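## Task

Set the selector to JOB, then get the machine to register exactly this key sequence, each key once and no extra keys: ES, ET, CR, DT, DS, CT, DR, ER, CS. The key the machine registers is what counts, and it may not be the one physically pressed. The machine begins in TEACH mode: presses there are not counted, but the key that gets registered lights up. Each key's label is printed beneath it. After switching to JOB the machine cannot return to TEACH, and keys stop lighting. Anything that stays correct only because the robot is holding it at the end does not count.

## Robot and tools

Robot: two arms, left_arm and right_arm, each with a two-finger gripper and a wrist camera (cam_left_wrist, cam_right_wrist, both 504x504 pixels). The fingers point along the gripper's own +z axis and close along its y axis. The reported hand position is the point between the pads when closed; closed fingertips extend about 19 mm past it (about 6 mm when fully open), and closing pushes the tips roughly 13 mm further out, so keep that clearance above surfaces.

World frame: origin on the table top midway between the arms, +z up, +x out across the table, left_arm on the +y side. The names left and right refer to arms, not to image sides. Results report each gripper's end_effector_position (metres) and end_effector_quat_wxyz in this frame; printed positions can be slightly wrong, more so at long reach.

Row layout: every motion command is a single list of 16 numbers, each in [-1, 1], covering both arms even if one stays still. Order: left dx, dy, dz, rx, ry, rz, left gripper position, left gripper speed, then the same eight for the right arm. The first six of each arm are an offset, not a pose: a target relative to that gripper's pose in the most recent result that showed it (or relative to the current pose if no result in this scene has shown it yet, and for second and later calls within one reply), expressed in the gripper's own axes. Scale: 1.0 equals 0.6 m for dx, dy, dz, and 180 degrees for the rotation vector rx, ry, rz. Several rows in one action are each measured from that same base pose, not chained. Sending zeros therefore drives an arm back to the base pose; it is not a pause. To keep an arm still, send the offset back to where it should be in the first call of a reply and zeros afterwards.

Gripper numbers: position +1 is fully open (85 mm), 0 about 41 mm, pads touch near -0.8, and -1 closes until blocked. Speed -1/0/+1 gives roughly 20/85/150 mm/s. Grip force is set by the arm, about 190-235 N per pad. To hold a gripper unchanged, repeat its last two numbers; a 0 is a real command. position_measured_pct is about 50 - 50*position, 0 when fully open; stopping under 90 means something is held or blocking, about 90 or more means the pads met.

Tools:
- execute_actions {"actions": [...], "pictures": bool}. An empty list just returns state. One action {"rows": [[16 numbers]...], "steps": n} runs up to 15 control steps at 1/30 s each (default 15); rows apply one per step, the last repeating. A wait {"steps": n} up to 300 steps, counted from the previous result, so thinking time is included.
- move {"target": [16 numbers], "speed": m/s}. Straight-line path for each gripper toward its offset target, same offset rules as above. speed 0.002 to 0.5, default 0.25; rotation capped at twice that in rad/s. Lasts 0.5 to 10 s; paths do not avoid obstacles or the other arm, and grippers may lag, drift or overshoot speed near full extension. Finger numbers are sent at the start. The result adds a move: line (done, off_target, moving, held, fault) plus the limits that acted (paced = pose clipped; held = some steps blocked, after which the arm may jump quickly) and each gripper's remaining distance.
- wait {"seconds": 0-10}: lets the scene run with no new command.
- zoom_image {"camera", "region": [x0, y0, x1, y1]} in pixels from the top-left, at most 504x504, for a closer look at the latest image.
- finished_scene {"scene": current number}: ends and grades the current scene irreversibly and begins the next one. Replying with no tool call ends everything.

Motion facts: each step the commanded pose is clipped to within 70 mm and 16 degrees of the measured pose; position wins over orientation if both cannot be met. A large offset may take several actions; check the pose in each result and command the remainder. Results with nothing kept back include a Hand target line. The simulation keeps running while you think.

Result lines: pose unreachable means the clearance check altered or blocked an arm's command; HELD marks steps where the row was not fully sent. TORQUE FAULT means a joint hit its load limit (48.6 N m for the big joints, 30.6 for forearm roll and wrist joints); that arm freezes for 10 s. MOTOR HOT appears from 60 °C; at 75 °C an OVER-TEMPERATURE FAULT makes the arm sag.

Camera calibration (intrinsics K, distortion, world-to-camera transforms) is provided and can be used to locate keys and the selector.

Avoid: pressing keys or the selector hard, fast impacts, pushing past contact, letting the arms touch each other, and dropping or knocking things. Press gently, verify in TEACH which key lights for each physical press before switching to JOB, and release everything at the end.

Each tool is called after ">>>" as name([rows], argument=value, ...), one row to a line, values as JSON.

## Session

>>> execute_actions(actions=[])

Scene clock: 0.00 s of 4800.00 s.
left_arm: end_effector_position=(+0.1857, -0.2574, +0.2203) position_measured_pct=0.0 end_effector_quat_wxyz=(+0.147, -0.100, +0.677, -0.714) | right_arm: end_effector_position=(+0.4387, -0.3483, +0.2001) position_measured_pct=0.0 end_effector_quat_wxyz=(+0.001, -0.053, +0.999, +0.002)
Joint positions: left_arm=[ 0.825  1.09   0.363  2.409  2.759  1.824 -0.476] | right_arm=[-0.052  0.433 -0.001  1.654 -0.003  1.051  1.518]
Joint velocities: left_arm=[-0.001  0.001 -0.    -0.001 -0.    -0.001  0.   ] | right_arm=[ 0.     0.     0.     0.    -0.     0.001  0.   ]
Hand target (left_arm): +0.186, -0.257, +0.220; +0.147, -0.100, +0.677, -0.714
Hand target (right_arm): +0.439, -0.348, +0.200; +0.001, -0.053, +0.999, +0.002

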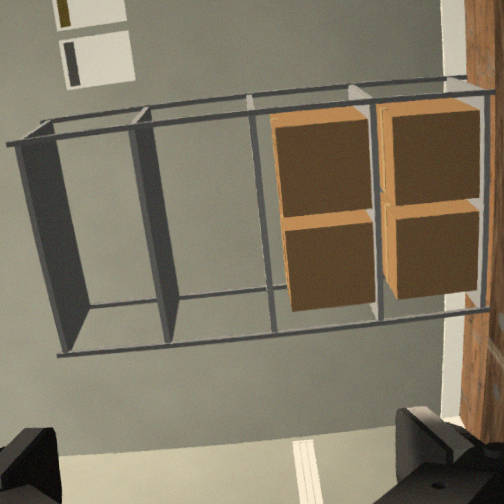

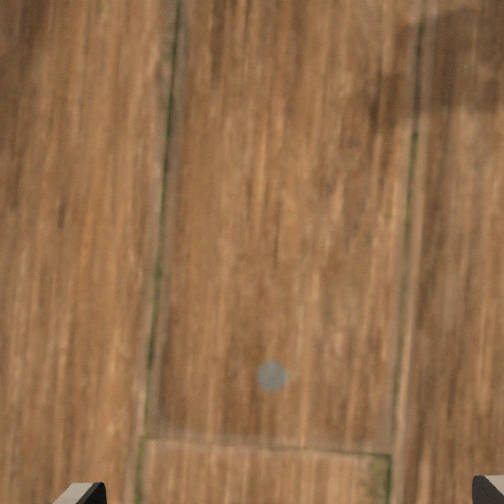

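>>> move(target=[0,0,-0.3,0,0,0,1,0,0,0,-0.4,-0.17,-0.05,0,1,0])

Scene clock: 8.30 s of 4800.00 s.
left_arm: end_effector_position=(+0.1251, -0.0897, +0.2085) position_measured_pct=0.0 end_effector_quat_wxyz=(-0.111, +0.029, -0.582, +0.805) | right_arm: end_effector_position=(+0.4387, -0.3488, +0.4408) position_measured_pct=0.0 end_effector_quat_wxyz=(+0.065, -0.052, +0.960, +0.268)
Joint positions: left_arm=[ 0.425  1.638  0.048  2.582  1.516  2.099 -1.27 ] | right_arm=[ 0.336  0.287 -0.027  1.231 -0.552  1.625  1.851]
Joint velocities: left_arm=[-0.008  0.035  0.033  0.    -0.     0.    -0.049] | right_arm=[ 0.     0.     0.     0.     0.    -0.001  0.001]
Hand target (left_arm): +0.125, -0.090, +0.208; -0.112, +0.029, -0.582, +0.805
Hand target (right_arm): +0.439, -0.349, +0.441; +0.065, -0.052, +0.960, +0.268
Off the commanded pose (left_arm): 0.002 m, 18 deg; orientation clipped at the last step of the last action.
Off the commanded pose (right_arm): 0.001 m, 0 deg.
joint sent to its limit (left arm) — the command would take joint 4 (elbow) past its upper limit and joint 6 (wrist pitch) past its upper limit, so those joints were sent only as far as their limits.
After step 90, 3.07 s passed at rest.
move: off_target (left_arm); limits=paced
camera_calibration (this result's frames):
cam_left_wrist: T_world_to_cam=[[0.188773, -0.249672, -0.949752, 0.146652], [0.964621, 0.228398, 0.131687, -0.0738562], [0.184042, -0.941009, 0.283954, -0.0156104], [0, 0, 0, 1]] pos_world=[0.0464323, 0.0387939, 0.153441]
cam_right_wrist: T_world_to_cam=[[-0.0999528, 0.87941, 0.465455, 0.153554], [0.992289, 0.0536415, 0.111738, -0.401271], [0.0732962, 0.473034, -0.87799, 0.666237], [0, 0, 0, 1]] pos_world=[0.364692, -0.428665, 0.558314]

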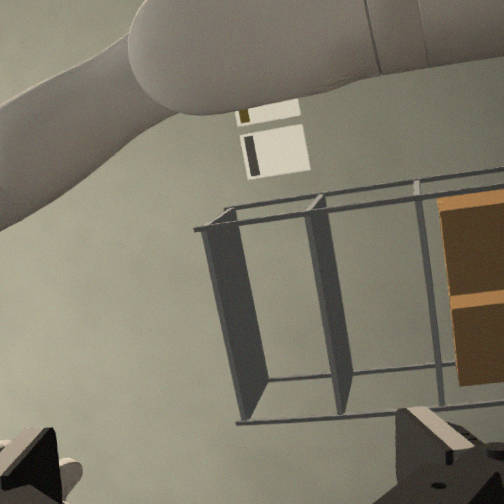

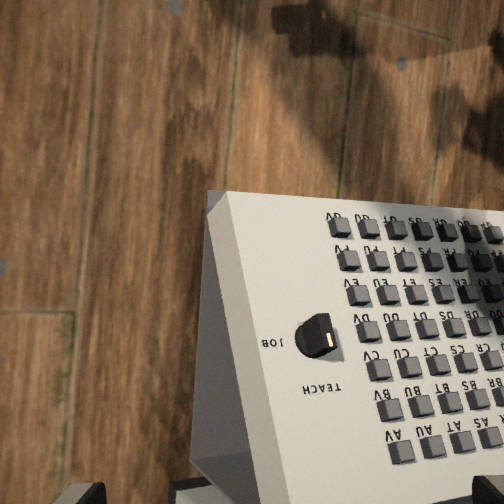

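>>> move(target=[-0.3,-0.46,0.127,-0.2,0,0,1,0,0,0,0,0,0,0,1,0], speed=0.15)

>>> move(target=[-0.35,0.1,-0.3,-0.25,0,0,1,0,0,0,0,0,0,0,1,0], speed=0.15)

Scene clock: 19.17 s of 4800.00 s.
left_arm: end_effector_position=(+0.2720, -0.0400, +0.5083) position_measured_pct=0.0 end_effector_quat_wxyz=(+0.097, -0.062, +0.801, -0.587) | right_arm: end_effector_position=(+0.4387, -0.3488, +0.4407) position_measured_pct=0.0 end_effector_quat_wxyz=(+0.065, -0.052, +0.960, +0.268)
Joint positions: left_arm=[ 0.564 -0.083 -0.39   1.991  1.339  1.215  1.219] | right_arm=[ 0.336  0.287 -0.027  1.231 -0.552  1.625  1.851]
Joint velocities: left_arm=[ 0.     0.     0.001 -0.003 -0.002  0.     0.001] | right_arm=[ 0.    -0.    -0.    -0.     0.    -0.001  0.   ]
Hand target (left_arm): +0.272, -0.040, +0.508; +0.097, -0.062, +0.801, -0.587
Hand target (right_arm): +0.439, -0.349, +0.441; +0.065, -0.052, +0.960, +0.268
Off the commanded pose (left_arm): 0.002 m, 0 deg.
Off the commanded pose (right_arm): 0.000 m, 0 deg.
After step 90, 5.17 s passed at rest.
move: done
camera_calibration (this result's frames):
cam_left_wrist: T_world_to_cam=[[0.0553213, 0.349023, -0.93548, 0.469052], [0.971216, 0.198594, 0.131529, -0.269224], [0.231688, -0.915829, -0.327991, 0.218103], [0, 0, 0, 1]] pos_world=[0.184995, 0.0895011, 0.545735]
cam_right_wrist: T_world_to_cam=[[-0.0999517, 0.879409, 0.465455, 0.153554], [0.992289, 0.0536408, 0.111737, -0.401272], [0.0732954, 0.473035, -0.87799, 0.666236], [0, 0, 0, 1]] pos_world=[0.364693, -0.428665, 0.558313]

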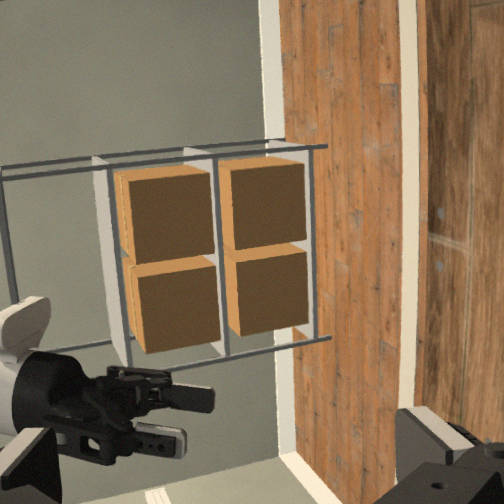

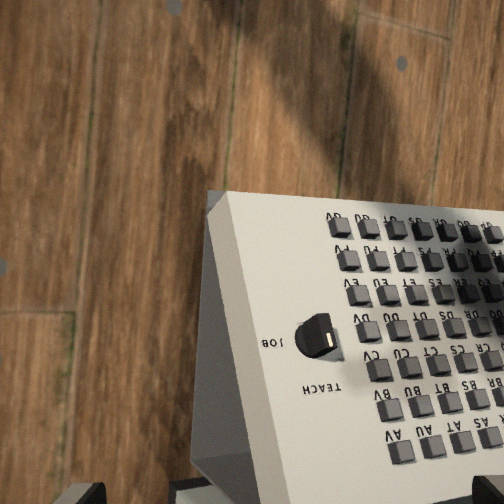

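Scene clock: 22.17 s of 4800.00 s.
left_arm: end_effector_position=(+0.4363, +0.1890, +0.5226) position_measured_pct=0.0 end_effector_quat_wxyz=(+0.067, -0.094, +0.965, -0.237) | right_arm: end_effector_position=(+0.4387, -0.3488, +0.4407) position_measured_pct=0.0 end_effector_quat_wxyz=(+0.065, -0.052, +0.960, +0.268)
Joint positions: left_arm=[ 0.243  0.405 -0.572  0.798  0.769  1.919  1.626] | right_arm=[ 0.336  0.287 -0.027  1.231 -0.552  1.625  1.851]
Joint velocities: left_arm=[-0.007  0.013 -0.003 -0.007  0.001  0.002  0.   ] | right_arm=[-0.     0.    -0.001  0.     0.     0.     0.   ]
Hand target (left_arm): +0.437, +0.189, +0.522; +0.067, -0.094, +0.965, -0.237
Hand target (right_arm): +0.439, -0.349, +0.441; +0.065, -0.052, +0.960, +0.268
Off the commanded pose (left_arm): 0.002 m, 0 deg.
Off the commanded pose (right_arm): 0.000 m, 0 deg.
move: done
camera_calibration (this result's frames):
cam_left_wrist: T_world_to_cam=[[-0.104636, 0.896413, -0.430691, 0.0959283], [0.979698, 0.167377, 0.110352, -0.462948], [0.171008, -0.4104, -0.895728, 0.622102], [0, 0, 0, 1]] pos_world=[0.357202, 0.246806, 0.649636]
cam_right_wrist: T_world_to_cam=[[-0.0999507, 0.879409, 0.465456, 0.153554], [0.992289, 0.0536403, 0.111736, -0.401272], [0.0732946, 0.473035, -0.87799, 0.666236], [0, 0, 0, 1]] pos_world=[0.364694, -0.428665, 0.558312]

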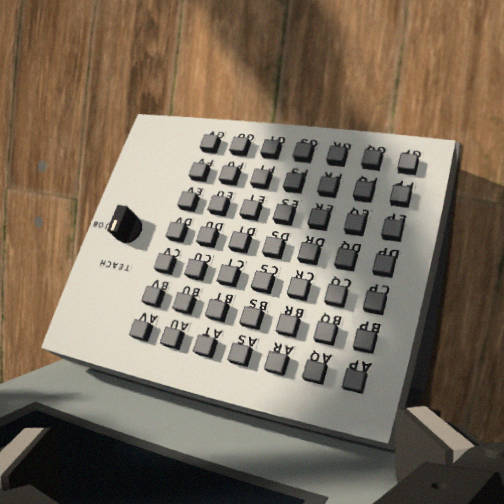

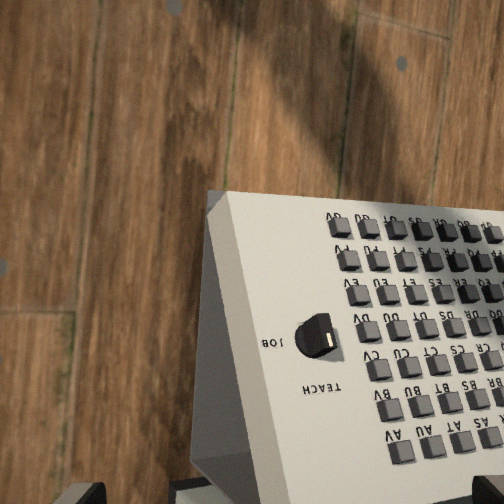

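>>> move(target=[0,0,0,0,0,0,1,0,0,0,0,0.173,-0.123,-0.024,-1,0])

>>> move(target=[0,0,0,0,0,0,1,0,0.129,0.63,0.317,0,0,0,-1,0])

Scene clock: 43.63 s of 4800.00 s.
left_arm: end_effector_position=(+0.4363, +0.1890, +0.5226) position_measured_pct=0.0 end_effector_quat_wxyz=(+0.067, -0.094, +0.965, -0.237) | right_arm: end_effector_position=(+0.4385, -0.3484, +0.4407) position_measured_pct=91.7 end_effector_quat_wxyz=(+0.266, -0.016, +0.964, +0.005)
Joint positions: left_arm=[ 0.243  0.405 -0.572  0.798  0.769  1.919  1.626] | right_arm=[ 0.061 -0.051 -0.172  1.612  0.099  1.05   1.358]
Joint velocities: left_arm=[-0. -0. -0. -0.  0.  0. -0.] | right_arm=[-0.001 -0.005 -0.004  0.002  0.002  0.    -0.002]
Hand target (left_arm): +0.436, +0.189, +0.523; +0.067, -0.094, +0.965, -0.237
Hand target (right_arm): +0.438, -0.348, +0.441; +0.266, -0.016, +0.964, +0.005
Off the commanded pose (left_arm): 0.000 m, 0 deg.
Off the commanded pose (right_arm): 0.000 m, 0 deg.
After step 90, 16.73 s passed at rest.
move: done
camera_calibration (this result's frames):
cam_left_wrist: T_world_to_cam=[[-0.104639, 0.896413, -0.43069, 0.0959279], [0.979698, 0.167379, 0.110348, -0.462948], [0.171006, -0.410399, -0.895729, 0.622101], [0, 0, 0, 1]] pos_world=[0.357205, 0.246806, 0.649634]
cam_right_wrist: T_world_to_cam=[[0.01899, 0.999353, -0.0305367, 0.361381], [0.87351, -0.00172372, 0.486803, -0.533601], [0.486436, -0.0359185, -0.872978, 0.305305], [0, 0, 0, 1]] pos_world=[0.310732, -0.3511, 0.537319]

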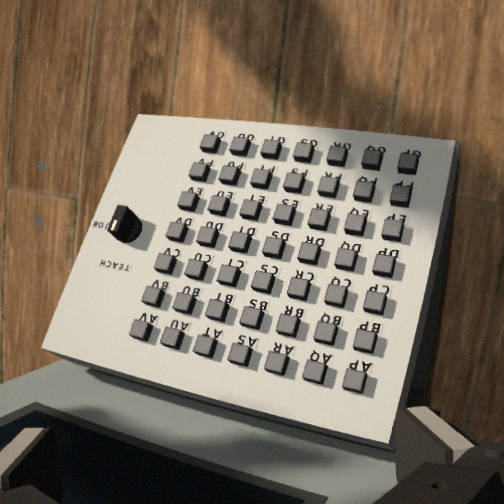

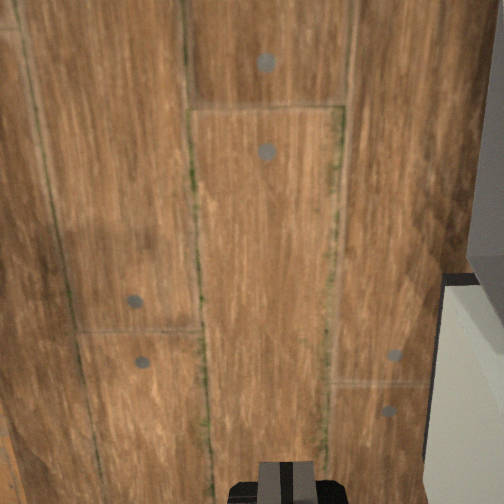

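Scene clock: 45.93 s of 4800.00 s.
left_arm: end_effector_position=(+0.4363, +0.1890, +0.5226) position_measured_pct=0.0 end_effector_quat_wxyz=(+0.067, -0.094, +0.965, -0.237) | right_arm: end_effector_position=(+0.4561, +0.0303, +0.2363) position_measured_pct=91.7 end_effector_quat_wxyz=(+0.264, -0.015, +0.964, +0.006)
Joint positions: left_arm=[ 0.243  0.405 -0.572  0.798  0.769  1.919  1.626] | right_arm=[-0.647  0.619 -0.397  1.395  0.821  1.017  0.154]
Joint velocities: left_arm=[-0.     0.002  0.    -0.     0.     0.002  0.   ] | right_arm=[-0.002  0.003 -0.001 -0.003  0.     0.    -0.001]
Hand target (left_arm): +0.436, +0.189, +0.523; +0.067, -0.094, +0.965, -0.237
Hand target (right_arm): +0.456, +0.030, +0.236; +0.264, -0.015, +0.964, +0.006
Off the commanded pose (left_arm): 0.000 m, 0 deg.
Off the commanded pose (right_arm): 0.002 m, 0 deg.
move: done
camera_calibration (this result's frames):
cam_left_wrist: T_world_to_cam=[[-0.104641, 0.896413, -0.430689, 0.0959277], [0.979698, 0.167379, 0.110345, -0.462948], [0.171004, -0.410399, -0.895729, 0.6221], [0, 0, 0, 1]] pos_world=[0.357206, 0.246806, 0.649632]
cam_right_wrist: T_world_to_cam=[[0.0203717, 0.999378, -0.0287687, -0.0246647], [0.875895, -0.00396548, 0.482485, -0.448834], [0.482071, -0.0350274, -0.875431, 0.134504], [0, 0, 0, 1]] pos_world=[0.328793, 0.0275809, 0.333595]

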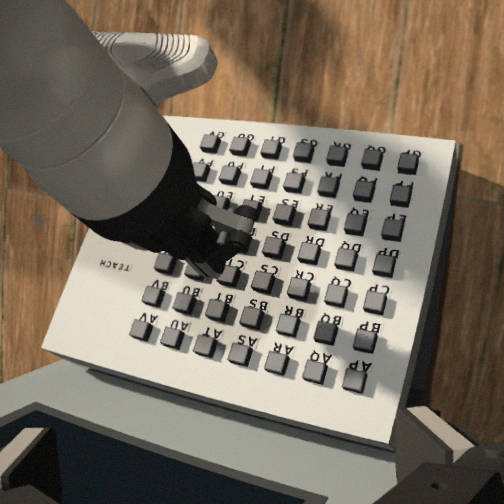

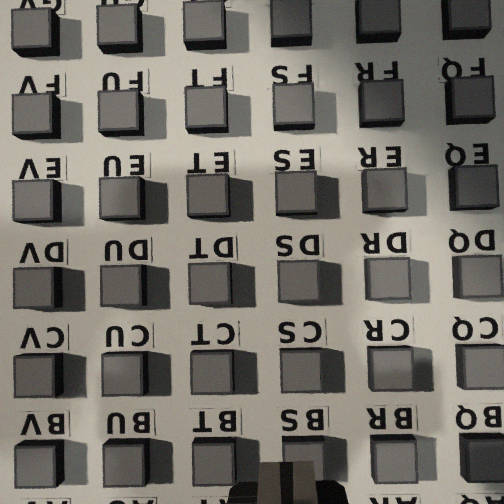

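>>> move(target=[0,0,0,0,0,0,1,0,0.094,0.01,0.108,0,0,0,-1,0], speed=0.1)

>>> move(target=[0,0,0,0,0,0,1,0,0,0,0.03,0,0,0,-1,0], speed=0.02)

Scene clock: 55.13 s of 4800.00 s.
left_arm: end_effector_position=(+0.4363, +0.1890, +0.5226) position_measured_pct=0.0 end_effector_quat_wxyz=(+0.067, -0.094, +0.965, -0.237) | right_arm: end_effector_position=(+0.4407, +0.0356, +0.1518) position_measured_pct=91.7 end_effector_quat_wxyz=(+0.264, -0.015, +0.964, +0.006)
Joint positions: left_arm=[ 0.243  0.405 -0.572  0.798  0.769  1.919  1.626] | right_arm=[-0.707  0.707 -0.336  1.528  0.94   0.861 -0.056]
Joint velocities: left_arm=[ 0.    -0.002 -0.     0.001 -0.     0.001  0.   ] | right_arm=[-0.003  0.002 -0.001  0.     0.001 -0.002 -0.002]
Hand target (left_arm): +0.436, +0.189, +0.523; +0.067, -0.094, +0.965, -0.237
Hand target (right_arm): +0.441, +0.036, +0.152; +0.264, -0.015, +0.964, +0.006
Off the commanded pose (left_arm): 0.000 m, 0 deg.
Off the commanded pose (right_arm): 0.001 m, 0 deg.
After step 90, 5.03 s passed at rest.
move: done
camera_calibration (this result's frames):
cam_left_wrist: T_world_to_cam=[[-0.104643, 0.896414, -0.430689, 0.0959275], [0.979698, 0.16738, 0.110343, -0.462948], [0.171002, -0.410398, -0.89573, 0.622099], [0, 0, 0, 1]] pos_world=[0.357208, 0.246806, 0.649631]
cam_right_wrist: T_world_to_cam=[[0.0212669, 0.999357, -0.0288648, -0.0324693], [0.875915, -0.00470543, 0.482442, -0.394467], [0.481996, -0.0355431, -0.875452, 0.0681743], [0, 0, 0, 1]] pos_world=[0.313351, 0.0330154, 0.249053]

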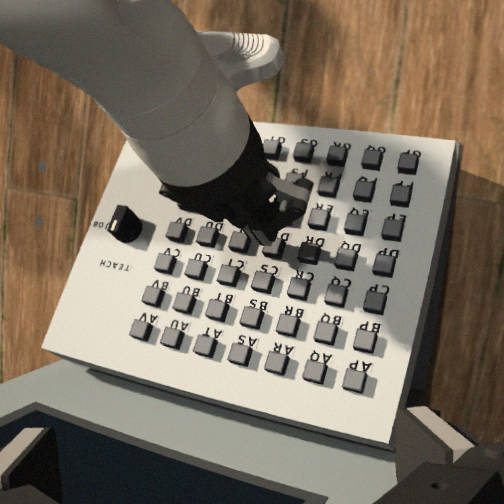

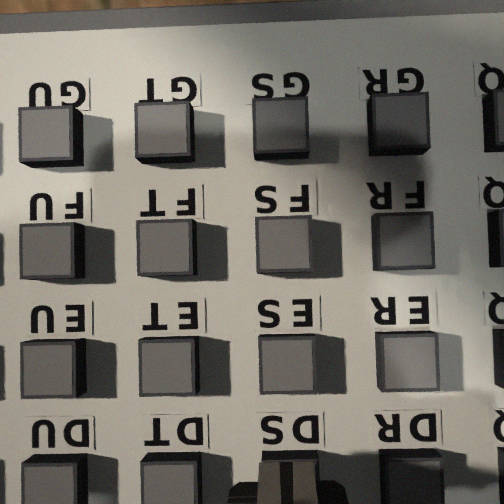

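Scene clock: 56.27 s of 4800.00 s.
left_arm: end_effector_position=(+0.4363, +0.1890, +0.5226) position_measured_pct=0.0 end_effector_quat_wxyz=(+0.067, -0.094, +0.965, -0.237) | right_arm: end_effector_position=(+0.4496, +0.0361, +0.1371) position_measured_pct=91.7 end_effector_quat_wxyz=(+0.264, -0.015, +0.964, +0.006)
Joint positions: left_arm=[ 0.243  0.405 -0.572  0.798  0.769  1.919  1.626] | right_arm=[-0.703  0.738 -0.324  1.522  0.961  0.835 -0.067]
Joint velocities: left_arm=[ 0.001 -0.001  0.    -0.     0.    -0.001  0.   ] | right_arm=[-0.     0.    -0.     0.001  0.     0.    -0.001]
Hand target (left_arm): +0.436, +0.189, +0.523; +0.067, -0.094, +0.965, -0.237
Hand target (right_arm): +0.450, +0.036, +0.136; +0.264, -0.015, +0.964, +0.006
Off the commanded pose (left_arm): 0.000 m, 0 deg.
Off the commanded pose (right_arm): 0.001 m, 0 deg.
move: done
camera_calibration (this result's frames):
cam_left_wrist: T_world_to_cam=[[-0.104644, 0.896414, -0.430688, 0.0959273], [0.979698, 0.16738, 0.110341, -0.462948], [0.171, -0.410398, -0.89573, 0.622098], [0, 0, 0, 1]] pos_world=[0.357209, 0.246806, 0.649629]
cam_right_wrist: T_world_to_cam=[[0.0210827, 0.999379, -0.0282267, -0.033603], [0.875622, -0.00483075, 0.482973, -0.395156], [0.482536, -0.0348983, -0.87518, 0.0506652], [0, 0, 0, 1]] pos_world=[0.322268, 0.0334413, 0.234242]

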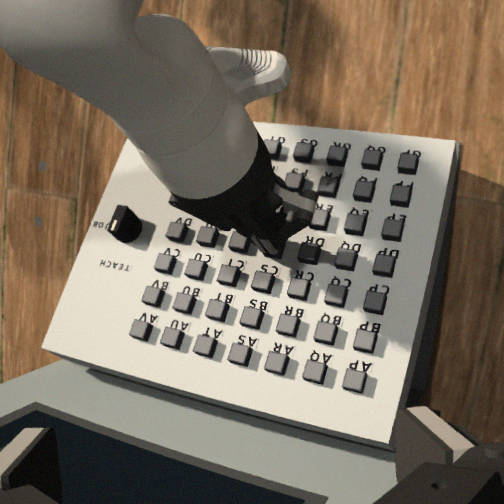

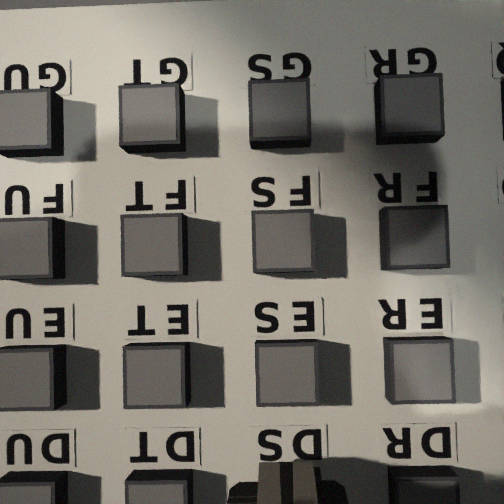

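>>> move(target=[0,0,0,0,0,0,1,0,0,0,0.012,0,0,0,-1,0], speed=0.015)

>>> move(target=[0,0,0,0,0,0,1,0,0,0,-0.03,0,0,0,-1,0], speed=0.05)

Scene clock: 60.50 s of 4800.00 s.
left_arm: end_effector_position=(+0.4363, +0.1890, +0.5226) position_measured_pct=0.0 end_effector_quat_wxyz=(+0.067, -0.094, +0.965, -0.237) | right_arm: end_effector_position=(+0.4515, +0.0389, +0.1365) position_measured_pct=91.7 end_effector_quat_wxyz=(+0.266, -0.016, +0.964, +0.009)
Joint positions: left_arm=[ 0.243  0.405 -0.572  0.798  0.769  1.919  1.626] | right_arm=[-0.703  0.741 -0.323  1.519  0.969  0.828 -0.073]
Joint velocities: left_arm=[ 0.001  0.001 -0.    -0.     0.     0.001 -0.001] | right_arm=[ 0.001  0.    -0.002  0.001  0.001  0.002 -0.001]
Hand target (left_arm): +0.436, +0.189, +0.523; +0.067, -0.094, +0.965, -0.237
Hand target (right_arm): +0.453, +0.036, +0.131; +0.264, -0.015, +0.964, +0.006
Off the commanded pose (left_arm): 0.000 m, 0 deg.
Off the commanded pose (right_arm): 0.007 m, 0 deg.
After step 90, 0.53 s passed at rest.
move: off_target (right_arm)
camera_calibration (this result's frames):
cam_left_wrist: T_world_to_cam=[[-0.104646, 0.896414, -0.430688, 0.0959272], [0.979698, 0.167381, 0.110338, -0.462948], [0.170998, -0.410398, -0.895731, 0.622097], [0, 0, 0, 1]] pos_world=[0.357211, 0.246806, 0.649627]
cam_right_wrist: T_world_to_cam=[[0.0179623, 0.999592, -0.0221954, -0.0359105], [0.873602, -0.00489324, 0.486617, -0.396065], [0.48631, -0.0281307, -0.873334, 0.0471885], [0, 0, 0, 1]] pos_world=[0.3237, 0.0352853, 0.233146]

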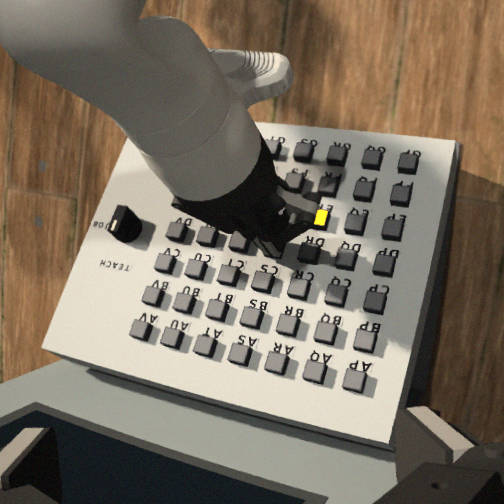

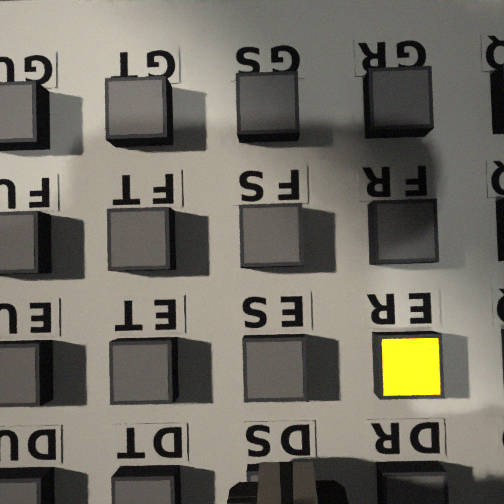

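Scene clock: 61.23 s of 4800.00 s.
left_arm: end_effector_position=(+0.4363, +0.1890, +0.5226) position_measured_pct=0.0 end_effector_quat_wxyz=(+0.067, -0.094, +0.965, -0.237) | right_arm: end_effector_position=(+0.4422, +0.0385, +0.1518) position_measured_pct=91.7 end_effector_quat_wxyz=(+0.266, -0.016, +0.964, +0.009)
Joint positions: left_arm=[ 0.243  0.405 -0.572  0.798  0.769  1.919  1.626] | right_arm=[-0.708  0.71  -0.335  1.526  0.948  0.854 -0.061]
Joint velocities: left_arm=[-0.     0.001 -0.     0.     0.     0.     0.   ] | right_arm=[-0.    -0.002 -0.    -0.     0.     0.     0.   ]
Hand target (left_arm): +0.436, +0.189, +0.523; +0.067, -0.094, +0.965, -0.237
Hand target (right_arm): +0.442, +0.039, +0.152; +0.266, -0.016, +0.964, +0.009
Off the commanded pose (left_arm): 0.000 m, 0 deg.
Off the commanded pose (right_arm): 0.000 m, 0 deg.
move: done
camera_calibration (this result's frames):
cam_left_wrist: T_world_to_cam=[[-0.104647, 0.896414, -0.430687, 0.0959272], [0.979699, 0.167381, 0.110335, -0.462948], [0.170995, -0.410397, -0.895731, 0.622097], [0, 0, 0, 1]] pos_world=[0.357213, 0.246805, 0.649626]
cam_right_wrist: T_world_to_cam=[[0.0178653, 0.999591, -0.0223147, -0.0349439], [0.873698, -0.00475594, 0.486445, -0.395413], [0.48614, -0.0281867, -0.873426, 0.0651751], [0, 0, 0, 1]] pos_world=[0.314412, 0.0348861, 0.248492]

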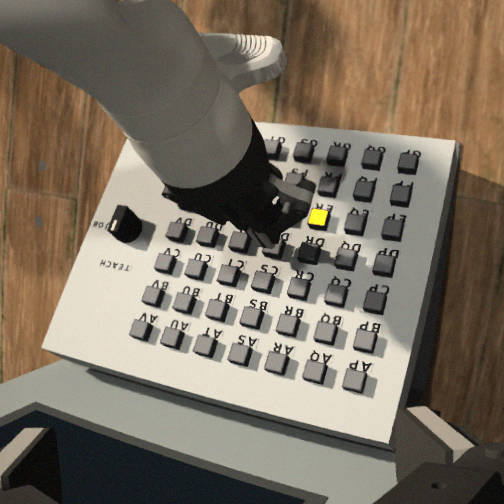

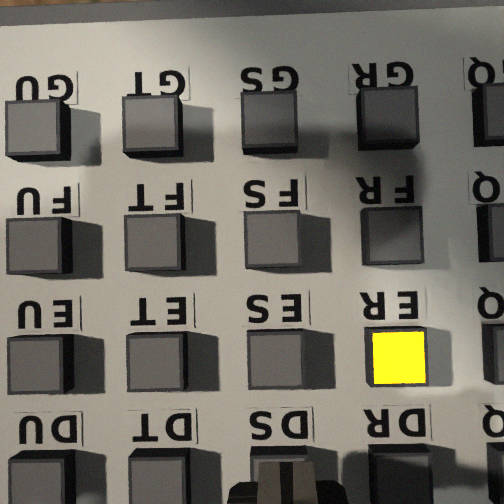

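>>> move(target=[0,0,0,0,0,0,1,0,0.002,-0.061,0.008,0,0,0,-1,0], speed=0.1)

>>> move(target=[0,0,0,0,0,0,1,0,0,0,0.027,0,0,0,-1,0], speed=0.03)

>>> move(target=[0,0,0,0,0,0,1,0,0,0,-0.022,0,0,0,-1,0], speed=0.05)

>>> move(target=[0,0,0,0,0,0,1,0,-0.056,-0.002,0,0,0,0,-1,0], speed=0.1)

>>> move(target=[0,0,0,0,0,0,1,0,0,0,0.027,0,0,0,-1,0], speed=0.03)

>>> move(target=[0,0,0,0,0,0,1,0,0,0,-0.022,0,0,0,-1,0], speed=0.05)

Scene clock: 69.47 s of 4800.00 s.
left_arm: end_effector_position=(+0.4363, +0.1890, +0.5226) position_measured_pct=0.0 end_effector_quat_wxyz=(+0.067, -0.094, +0.965, -0.237) | right_arm: end_effector_position=(+0.4448, +0.0022, +0.1467) position_measured_pct=91.7 end_effector_quat_wxyz=(+0.266, -0.016, +0.964, +0.009)
Joint positions: left_arm=[ 0.243  0.405 -0.572  0.798  0.769  1.919  1.626] | right_arm=[-0.663  0.664 -0.319  1.638  0.98   0.779 -0.088]
Joint velocities: left_arm=[-0.001 -0.    -0.    -0.001  0.     0.001 -0.001] | right_arm=[ 0.002 -0.004  0.001  0.    -0.    -0.     0.   ]
Hand target (left_arm): +0.436, +0.189, +0.523; +0.067, -0.094, +0.965, -0.237
Hand target (right_arm): +0.445, +0.002, +0.147; +0.266, -0.016, +0.964, +0.009
Off the commanded pose (left_arm): 0.000 m, 0 deg.
Off the commanded pose (right_arm): 0.000 m, 0 deg.
After step 90, 4.47 s passed at rest.
move: done
camera_calibration (this result's frames):
cam_left_wrist: T_world_to_cam=[[-0.104649, 0.896414, -0.430687, 0.095927], [0.979699, 0.167382, 0.110333, -0.462948], [0.170993, -0.410397, -0.895732, 0.622096], [0, 0, 0, 1]] pos_world=[0.357214, 0.246805, 0.649624]
cam_right_wrist: T_world_to_cam=[[0.017703, 0.999588, -0.0225764, 0.00135443], [0.87369, -0.00448627, 0.486462, -0.395418], [0.48616, -0.0283366, -0.87341, 0.058344], [0, 0, 0, 1]] pos_world=[0.317084, -0.00147455, 0.243344]

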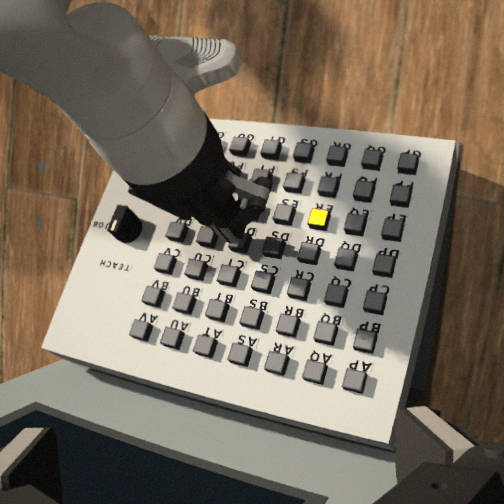

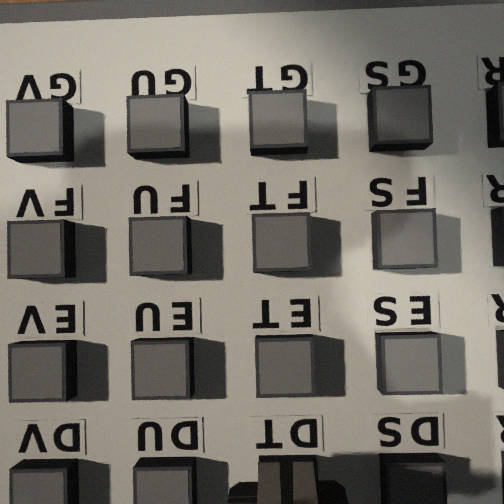

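Scene clock: 70.23 s of 4800.00 s.
left_arm: end_effector_position=(+0.4363, +0.1890, +0.5226) position_measured_pct=0.0 end_effector_quat_wxyz=(+0.067, -0.094, +0.965, -0.237) | right_arm: end_effector_position=(+0.4521, +0.0042, +0.1364) position_measured_pct=91.7 end_effector_quat_wxyz=(+0.268, -0.016, +0.963, +0.011)
Joint positions: left_arm=[ 0.243  0.405 -0.572  0.798  0.769  1.919  1.626] | right_arm=[-0.662  0.688 -0.309  1.632  1.002  0.756 -0.103]
Joint velocities: left_arm=[-0.    -0.001  0.    -0.001 -0.     0.001  0.001] | right_arm=[ 0.001  0.    -0.001 -0.     0.002  0.001 -0.001]
Hand target (left_arm): +0.436, +0.189, +0.523; +0.067, -0.094, +0.965, -0.237
Hand target (right_arm): +0.453, +0.003, +0.133; +0.266, -0.016, +0.964, +0.009
Off the commanded pose (left_arm): 0.000 m, 0 deg.
Off the commanded pose (right_arm): 0.004 m, 0 deg.
move: off_target (right_arm)
camera_calibration (this result's frames):
cam_left_wrist: T_world_to_cam=[[-0.104651, 0.896414, -0.430686, 0.0959268], [0.979699, 0.167383, 0.110331, -0.462948], [0.170991, -0.410397, -0.895732, 0.622095], [0, 0, 0, 1]] pos_world=[0.357216, 0.246805, 0.649622]
cam_right_wrist: T_world_to_cam=[[0.0158093, 0.999696, -0.0189101, -0.000650198], [0.872203, -0.00454096, 0.489124, -0.396433], [0.488889, -0.0242261, -0.872009, 0.0444118], [0, 0, 0, 1]] pos_world=[0.324067, -0.000074257, 0.23262]

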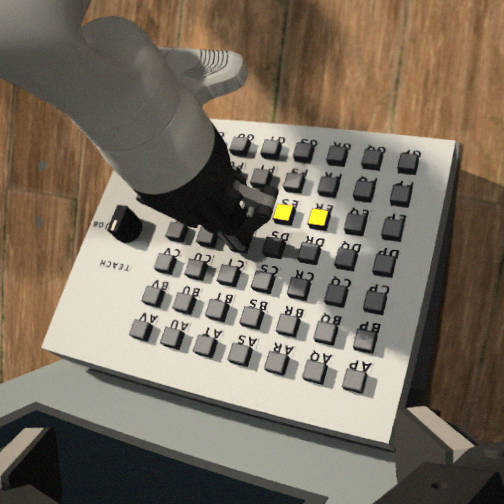

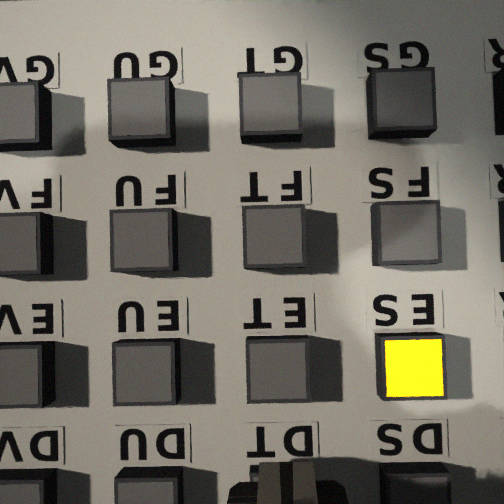

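Scene clock: 70.93 s of 4800.00 s.
left_arm: end_effector_position=(+0.4363, +0.1890, +0.5226) position_measured_pct=0.0 end_effector_quat_wxyz=(+0.067, -0.094, +0.965, -0.237) | right_arm: end_effector_position=(+0.4452, +0.0039, +0.1476) position_measured_pct=91.7 end_effector_quat_wxyz=(+0.268, -0.016, +0.963, +0.011)
Joint positions: left_arm=[ 0.243  0.405 -0.572  0.798  0.769  1.919  1.626] | right_arm=[-0.664  0.663 -0.319  1.637  0.983  0.776 -0.091]
Joint velocities: left_arm=[ 0.     0.    -0.     0.     0.     0.001 -0.   ] | right_arm=[ 0.    -0.002  0.001 -0.001  0.     0.001  0.   ]
Hand target (left_arm): +0.436, +0.189, +0.523; +0.067, -0.094, +0.965, -0.237
Hand target (right_arm): +0.445, +0.004, +0.148; +0.268, -0.016, +0.963, +0.011
Off the commanded pose (left_arm): 0.000 m, 0 deg.
Off the commanded pose (right_arm): 0.000 m, 0 deg.
move: done
camera_calibration (this result's frames):
cam_left_wrist: T_world_to_cam=[[-0.104652, 0.896414, -0.430686, 0.0959267], [0.979699, 0.167383, 0.110328, -0.462948], [0.170989, -0.410396, -0.895733, 0.622094], [0, 0, 0, 1]] pos_world=[0.357218, 0.246805, 0.649621]
cam_right_wrist: T_world_to_cam=[[0.0157061, 0.999696, -0.0190147, 0.0000599163], [0.8723, -0.00440448, 0.488952, -0.395927], [0.488719, -0.024266, -0.872104, 0.0576031], [0, 0, 0, 1]] pos_world=[0.317214, -0.000405953, 0.243826]

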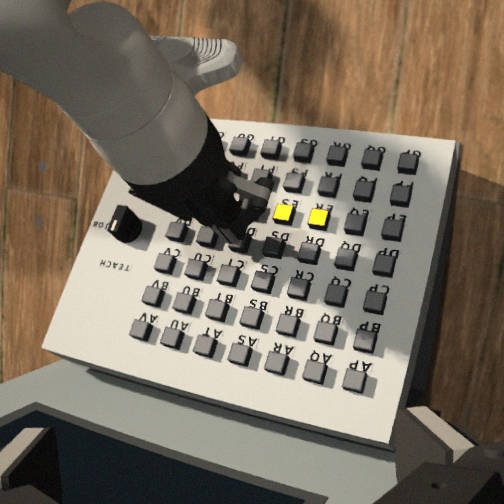

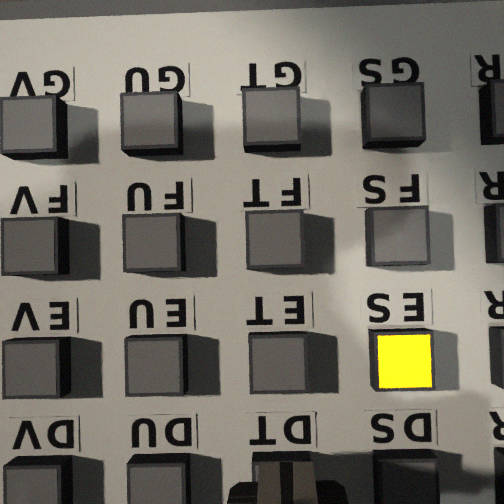

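Scene clock: 71.70 s of 4800.00 s.
left_arm: end_effector_position=(+0.4363, +0.1890, +0.5226) position_measured_pct=0.0 end_effector_quat_wxyz=(+0.067, -0.094, +0.965, -0.237) | right_arm: end_effector_position=(+0.4739, +0.0037, +0.1651) position_measured_pct=91.7 end_effector_quat_wxyz=(+0.268, -0.017, +0.963, +0.011)
Joint positions: left_arm=[ 0.243  0.405 -0.572  0.798  0.769  1.919  1.626] | right_arm=[-0.611  0.672 -0.341  1.552  0.937  0.81   0.025]
Joint velocities: left_arm=[-0.001  0.    -0.     0.001  0.     0.002  0.   ] | right_arm=[ 0.002  0.002  0.002 -0.    -0.002 -0.002  0.001]
Hand target (left_arm): +0.436, +0.189, +0.523; +0.067, -0.094, +0.965, -0.237
Hand target (right_arm): +0.474, +0.004, +0.165; +0.268, -0.016, +0.963, +0.011
Off the commanded pose (left_arm): 0.000 m, 0 deg.
Off the commanded pose (right_arm): 0.000 m, 0 deg.
move: done
camera_calibration (this result's frames):
cam_left_wrist: T_world_to_cam=[[-0.104654, 0.896414, -0.430685, 0.0959266], [0.979699, 0.167384, 0.110326, -0.462948], [0.170987, -0.410396, -0.895733, 0.622093], [0, 0, 0, 1]] pos_world=[0.357219, 0.246805, 0.649619]
cam_right_wrist: T_world_to_cam=[[0.0152011, 0.999708, -0.0187677, 0.000270193], [0.872126, -0.00407609, 0.489264, -0.42953], [0.489045, -0.0238052, -0.871934, 0.0586876], [0, 0, 0, 1]] pos_world=[0.345899, -0.000623847, 0.26133]

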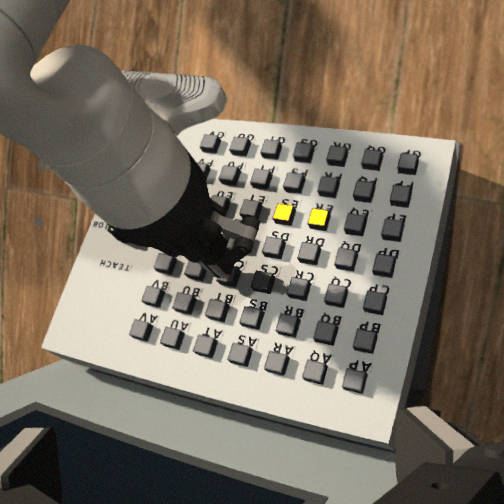

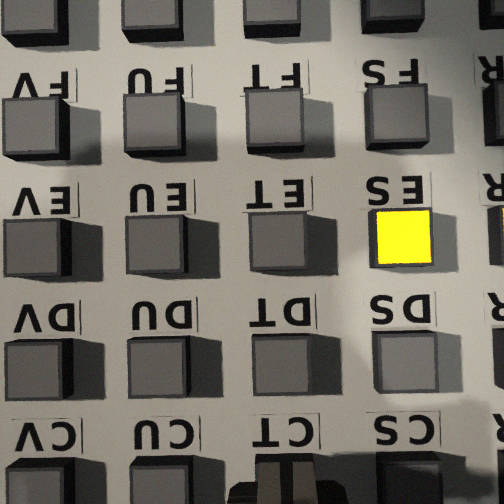

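Scene clock: 72.47 s of 4800.00 s.
left_arm: end_effector_position=(+0.4363, +0.1890, +0.5225) position_measured_pct=0.0 end_effector_quat_wxyz=(+0.067, -0.094, +0.965, -0.237) | right_arm: end_effector_position=(+0.4814, +0.0058, +0.1548) position_measured_pct=91.7 end_effector_quat_wxyz=(+0.269, -0.017, +0.963, +0.013)
Joint positions: left_arm=[ 0.243  0.405 -0.572  0.798  0.769  1.919  1.626] | right_arm=[-0.609  0.696 -0.331  1.545  0.955  0.788  0.014]
Joint velocities: left_arm=[ 0.    -0.001  0.    -0.001  0.     0.     0.   ] | right_arm=[-0.     0.    -0.    -0.001  0.001 -0.    -0.   ]
Hand target (left_arm): +0.436, +0.189, +0.523; +0.067, -0.094, +0.965, -0.237
Hand target (right_arm): +0.482, +0.004, +0.151; +0.268, -0.017, +0.963, +0.011
Off the commanded pose (left_arm): 0.000 m, 0 deg.
Off the commanded pose (right_arm): 0.004 m, 0 deg.
move: off_target (right_arm)
camera_calibration (this result's frames):
cam_left_wrist: T_world_to_cam=[[-0.104655, 0.896414, -0.430685, 0.0959263], [0.9797, 0.167384, 0.110323, -0.462948], [0.170985, -0.410396, -0.895734, 0.622093], [0, 0, 0, 1]] pos_world=[0.357221, 0.246805, 0.649617]
cam_right_wrist: T_world_to_cam=[[0.0133554, 0.999797, -0.0151087, -0.00180981], [0.870567, -0.00419366, 0.492031, -0.430674], [0.491868, -0.0197244, -0.870446, 0.0445074], [0, 0, 0, 1]] pos_world=[0.353063, 0.000881223, 0.250619]

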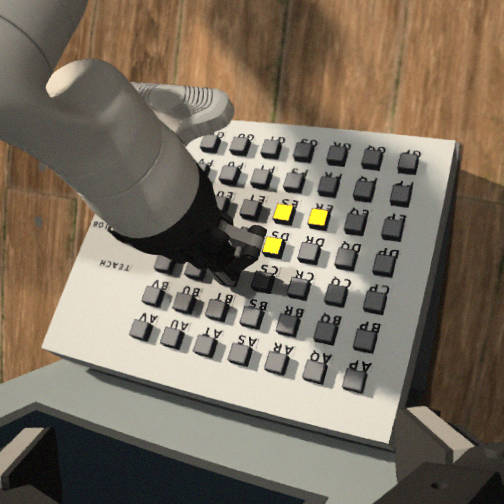

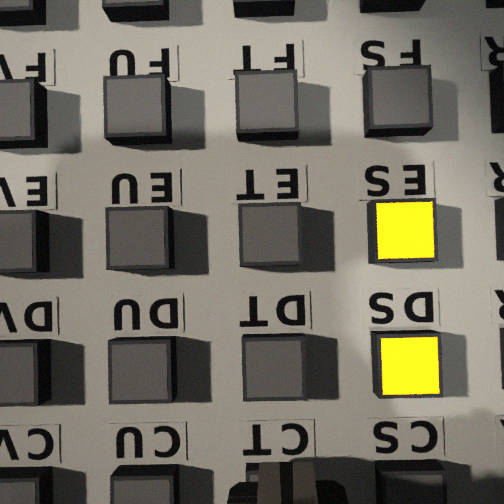

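Scene clock: 73.17 s of 4800.00 s.
left_arm: end_effector_position=(+0.4363, +0.1890, +0.5225) position_measured_pct=0.0 end_effector_quat_wxyz=(+0.067, -0.094, +0.965, -0.237) | right_arm: end_effector_position=(+0.4745, +0.0054, +0.1660) position_measured_pct=91.7 end_effector_quat_wxyz=(+0.269, -0.017, +0.963, +0.013)
Joint positions: left_arm=[ 0.243  0.405 -0.572  0.798  0.769  1.919  1.626] | right_arm=[-0.612  0.672 -0.341  1.551  0.94   0.807  0.023]
Joint velocities: left_arm=[ 0.001 -0.     0.    -0.     0.    -0.    -0.001] | right_arm=[ 0.001 -0.002  0.    -0.001  0.     0.001  0.   ]
Hand target (left_arm): +0.436, +0.189, +0.523; +0.067, -0.094, +0.965, -0.237
Hand target (right_arm): +0.475, +0.005, +0.166; +0.269, -0.017, +0.963, +0.013
Off the commanded pose (left_arm): 0.000 m, 0 deg.
Off the commanded pose (right_arm): 0.000 m, 0 deg.
move: done
camera_calibration (this result's frames):
cam_left_wrist: T_world_to_cam=[[-0.104657, 0.896414, -0.430684, 0.0959262], [0.9797, 0.167384, 0.110321, -0.462948], [0.170983, -0.410396, -0.895734, 0.622092], [0, 0, 0, 1]] pos_world=[0.357222, 0.246804, 0.649616]
cam_right_wrist: T_world_to_cam=[[0.0132537, 0.999797, -0.0151949, -0.00110627], [0.870661, -0.00406642, 0.491867, -0.430177], [0.491705, -0.0197487, -0.870538, 0.0577026], [0, 0, 0, 1]] pos_world=[0.34618, 0.000496312, 0.261805]

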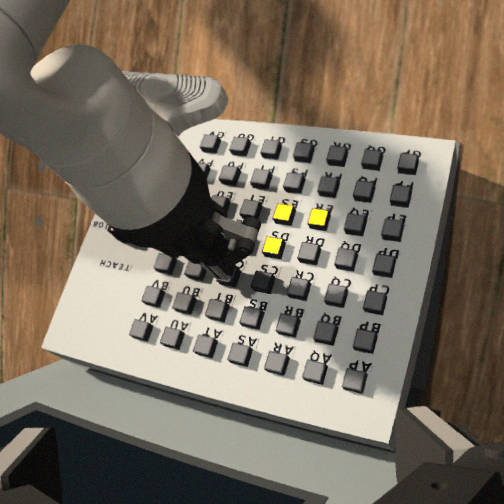

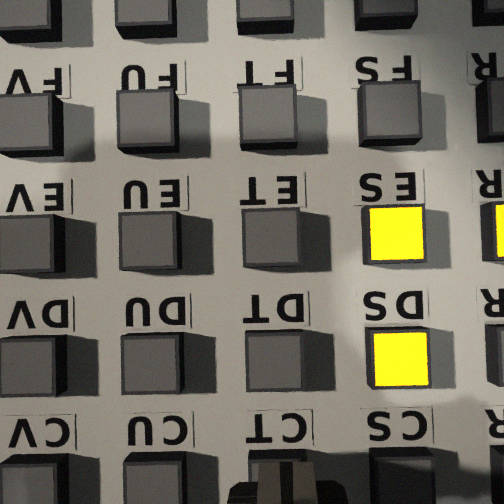

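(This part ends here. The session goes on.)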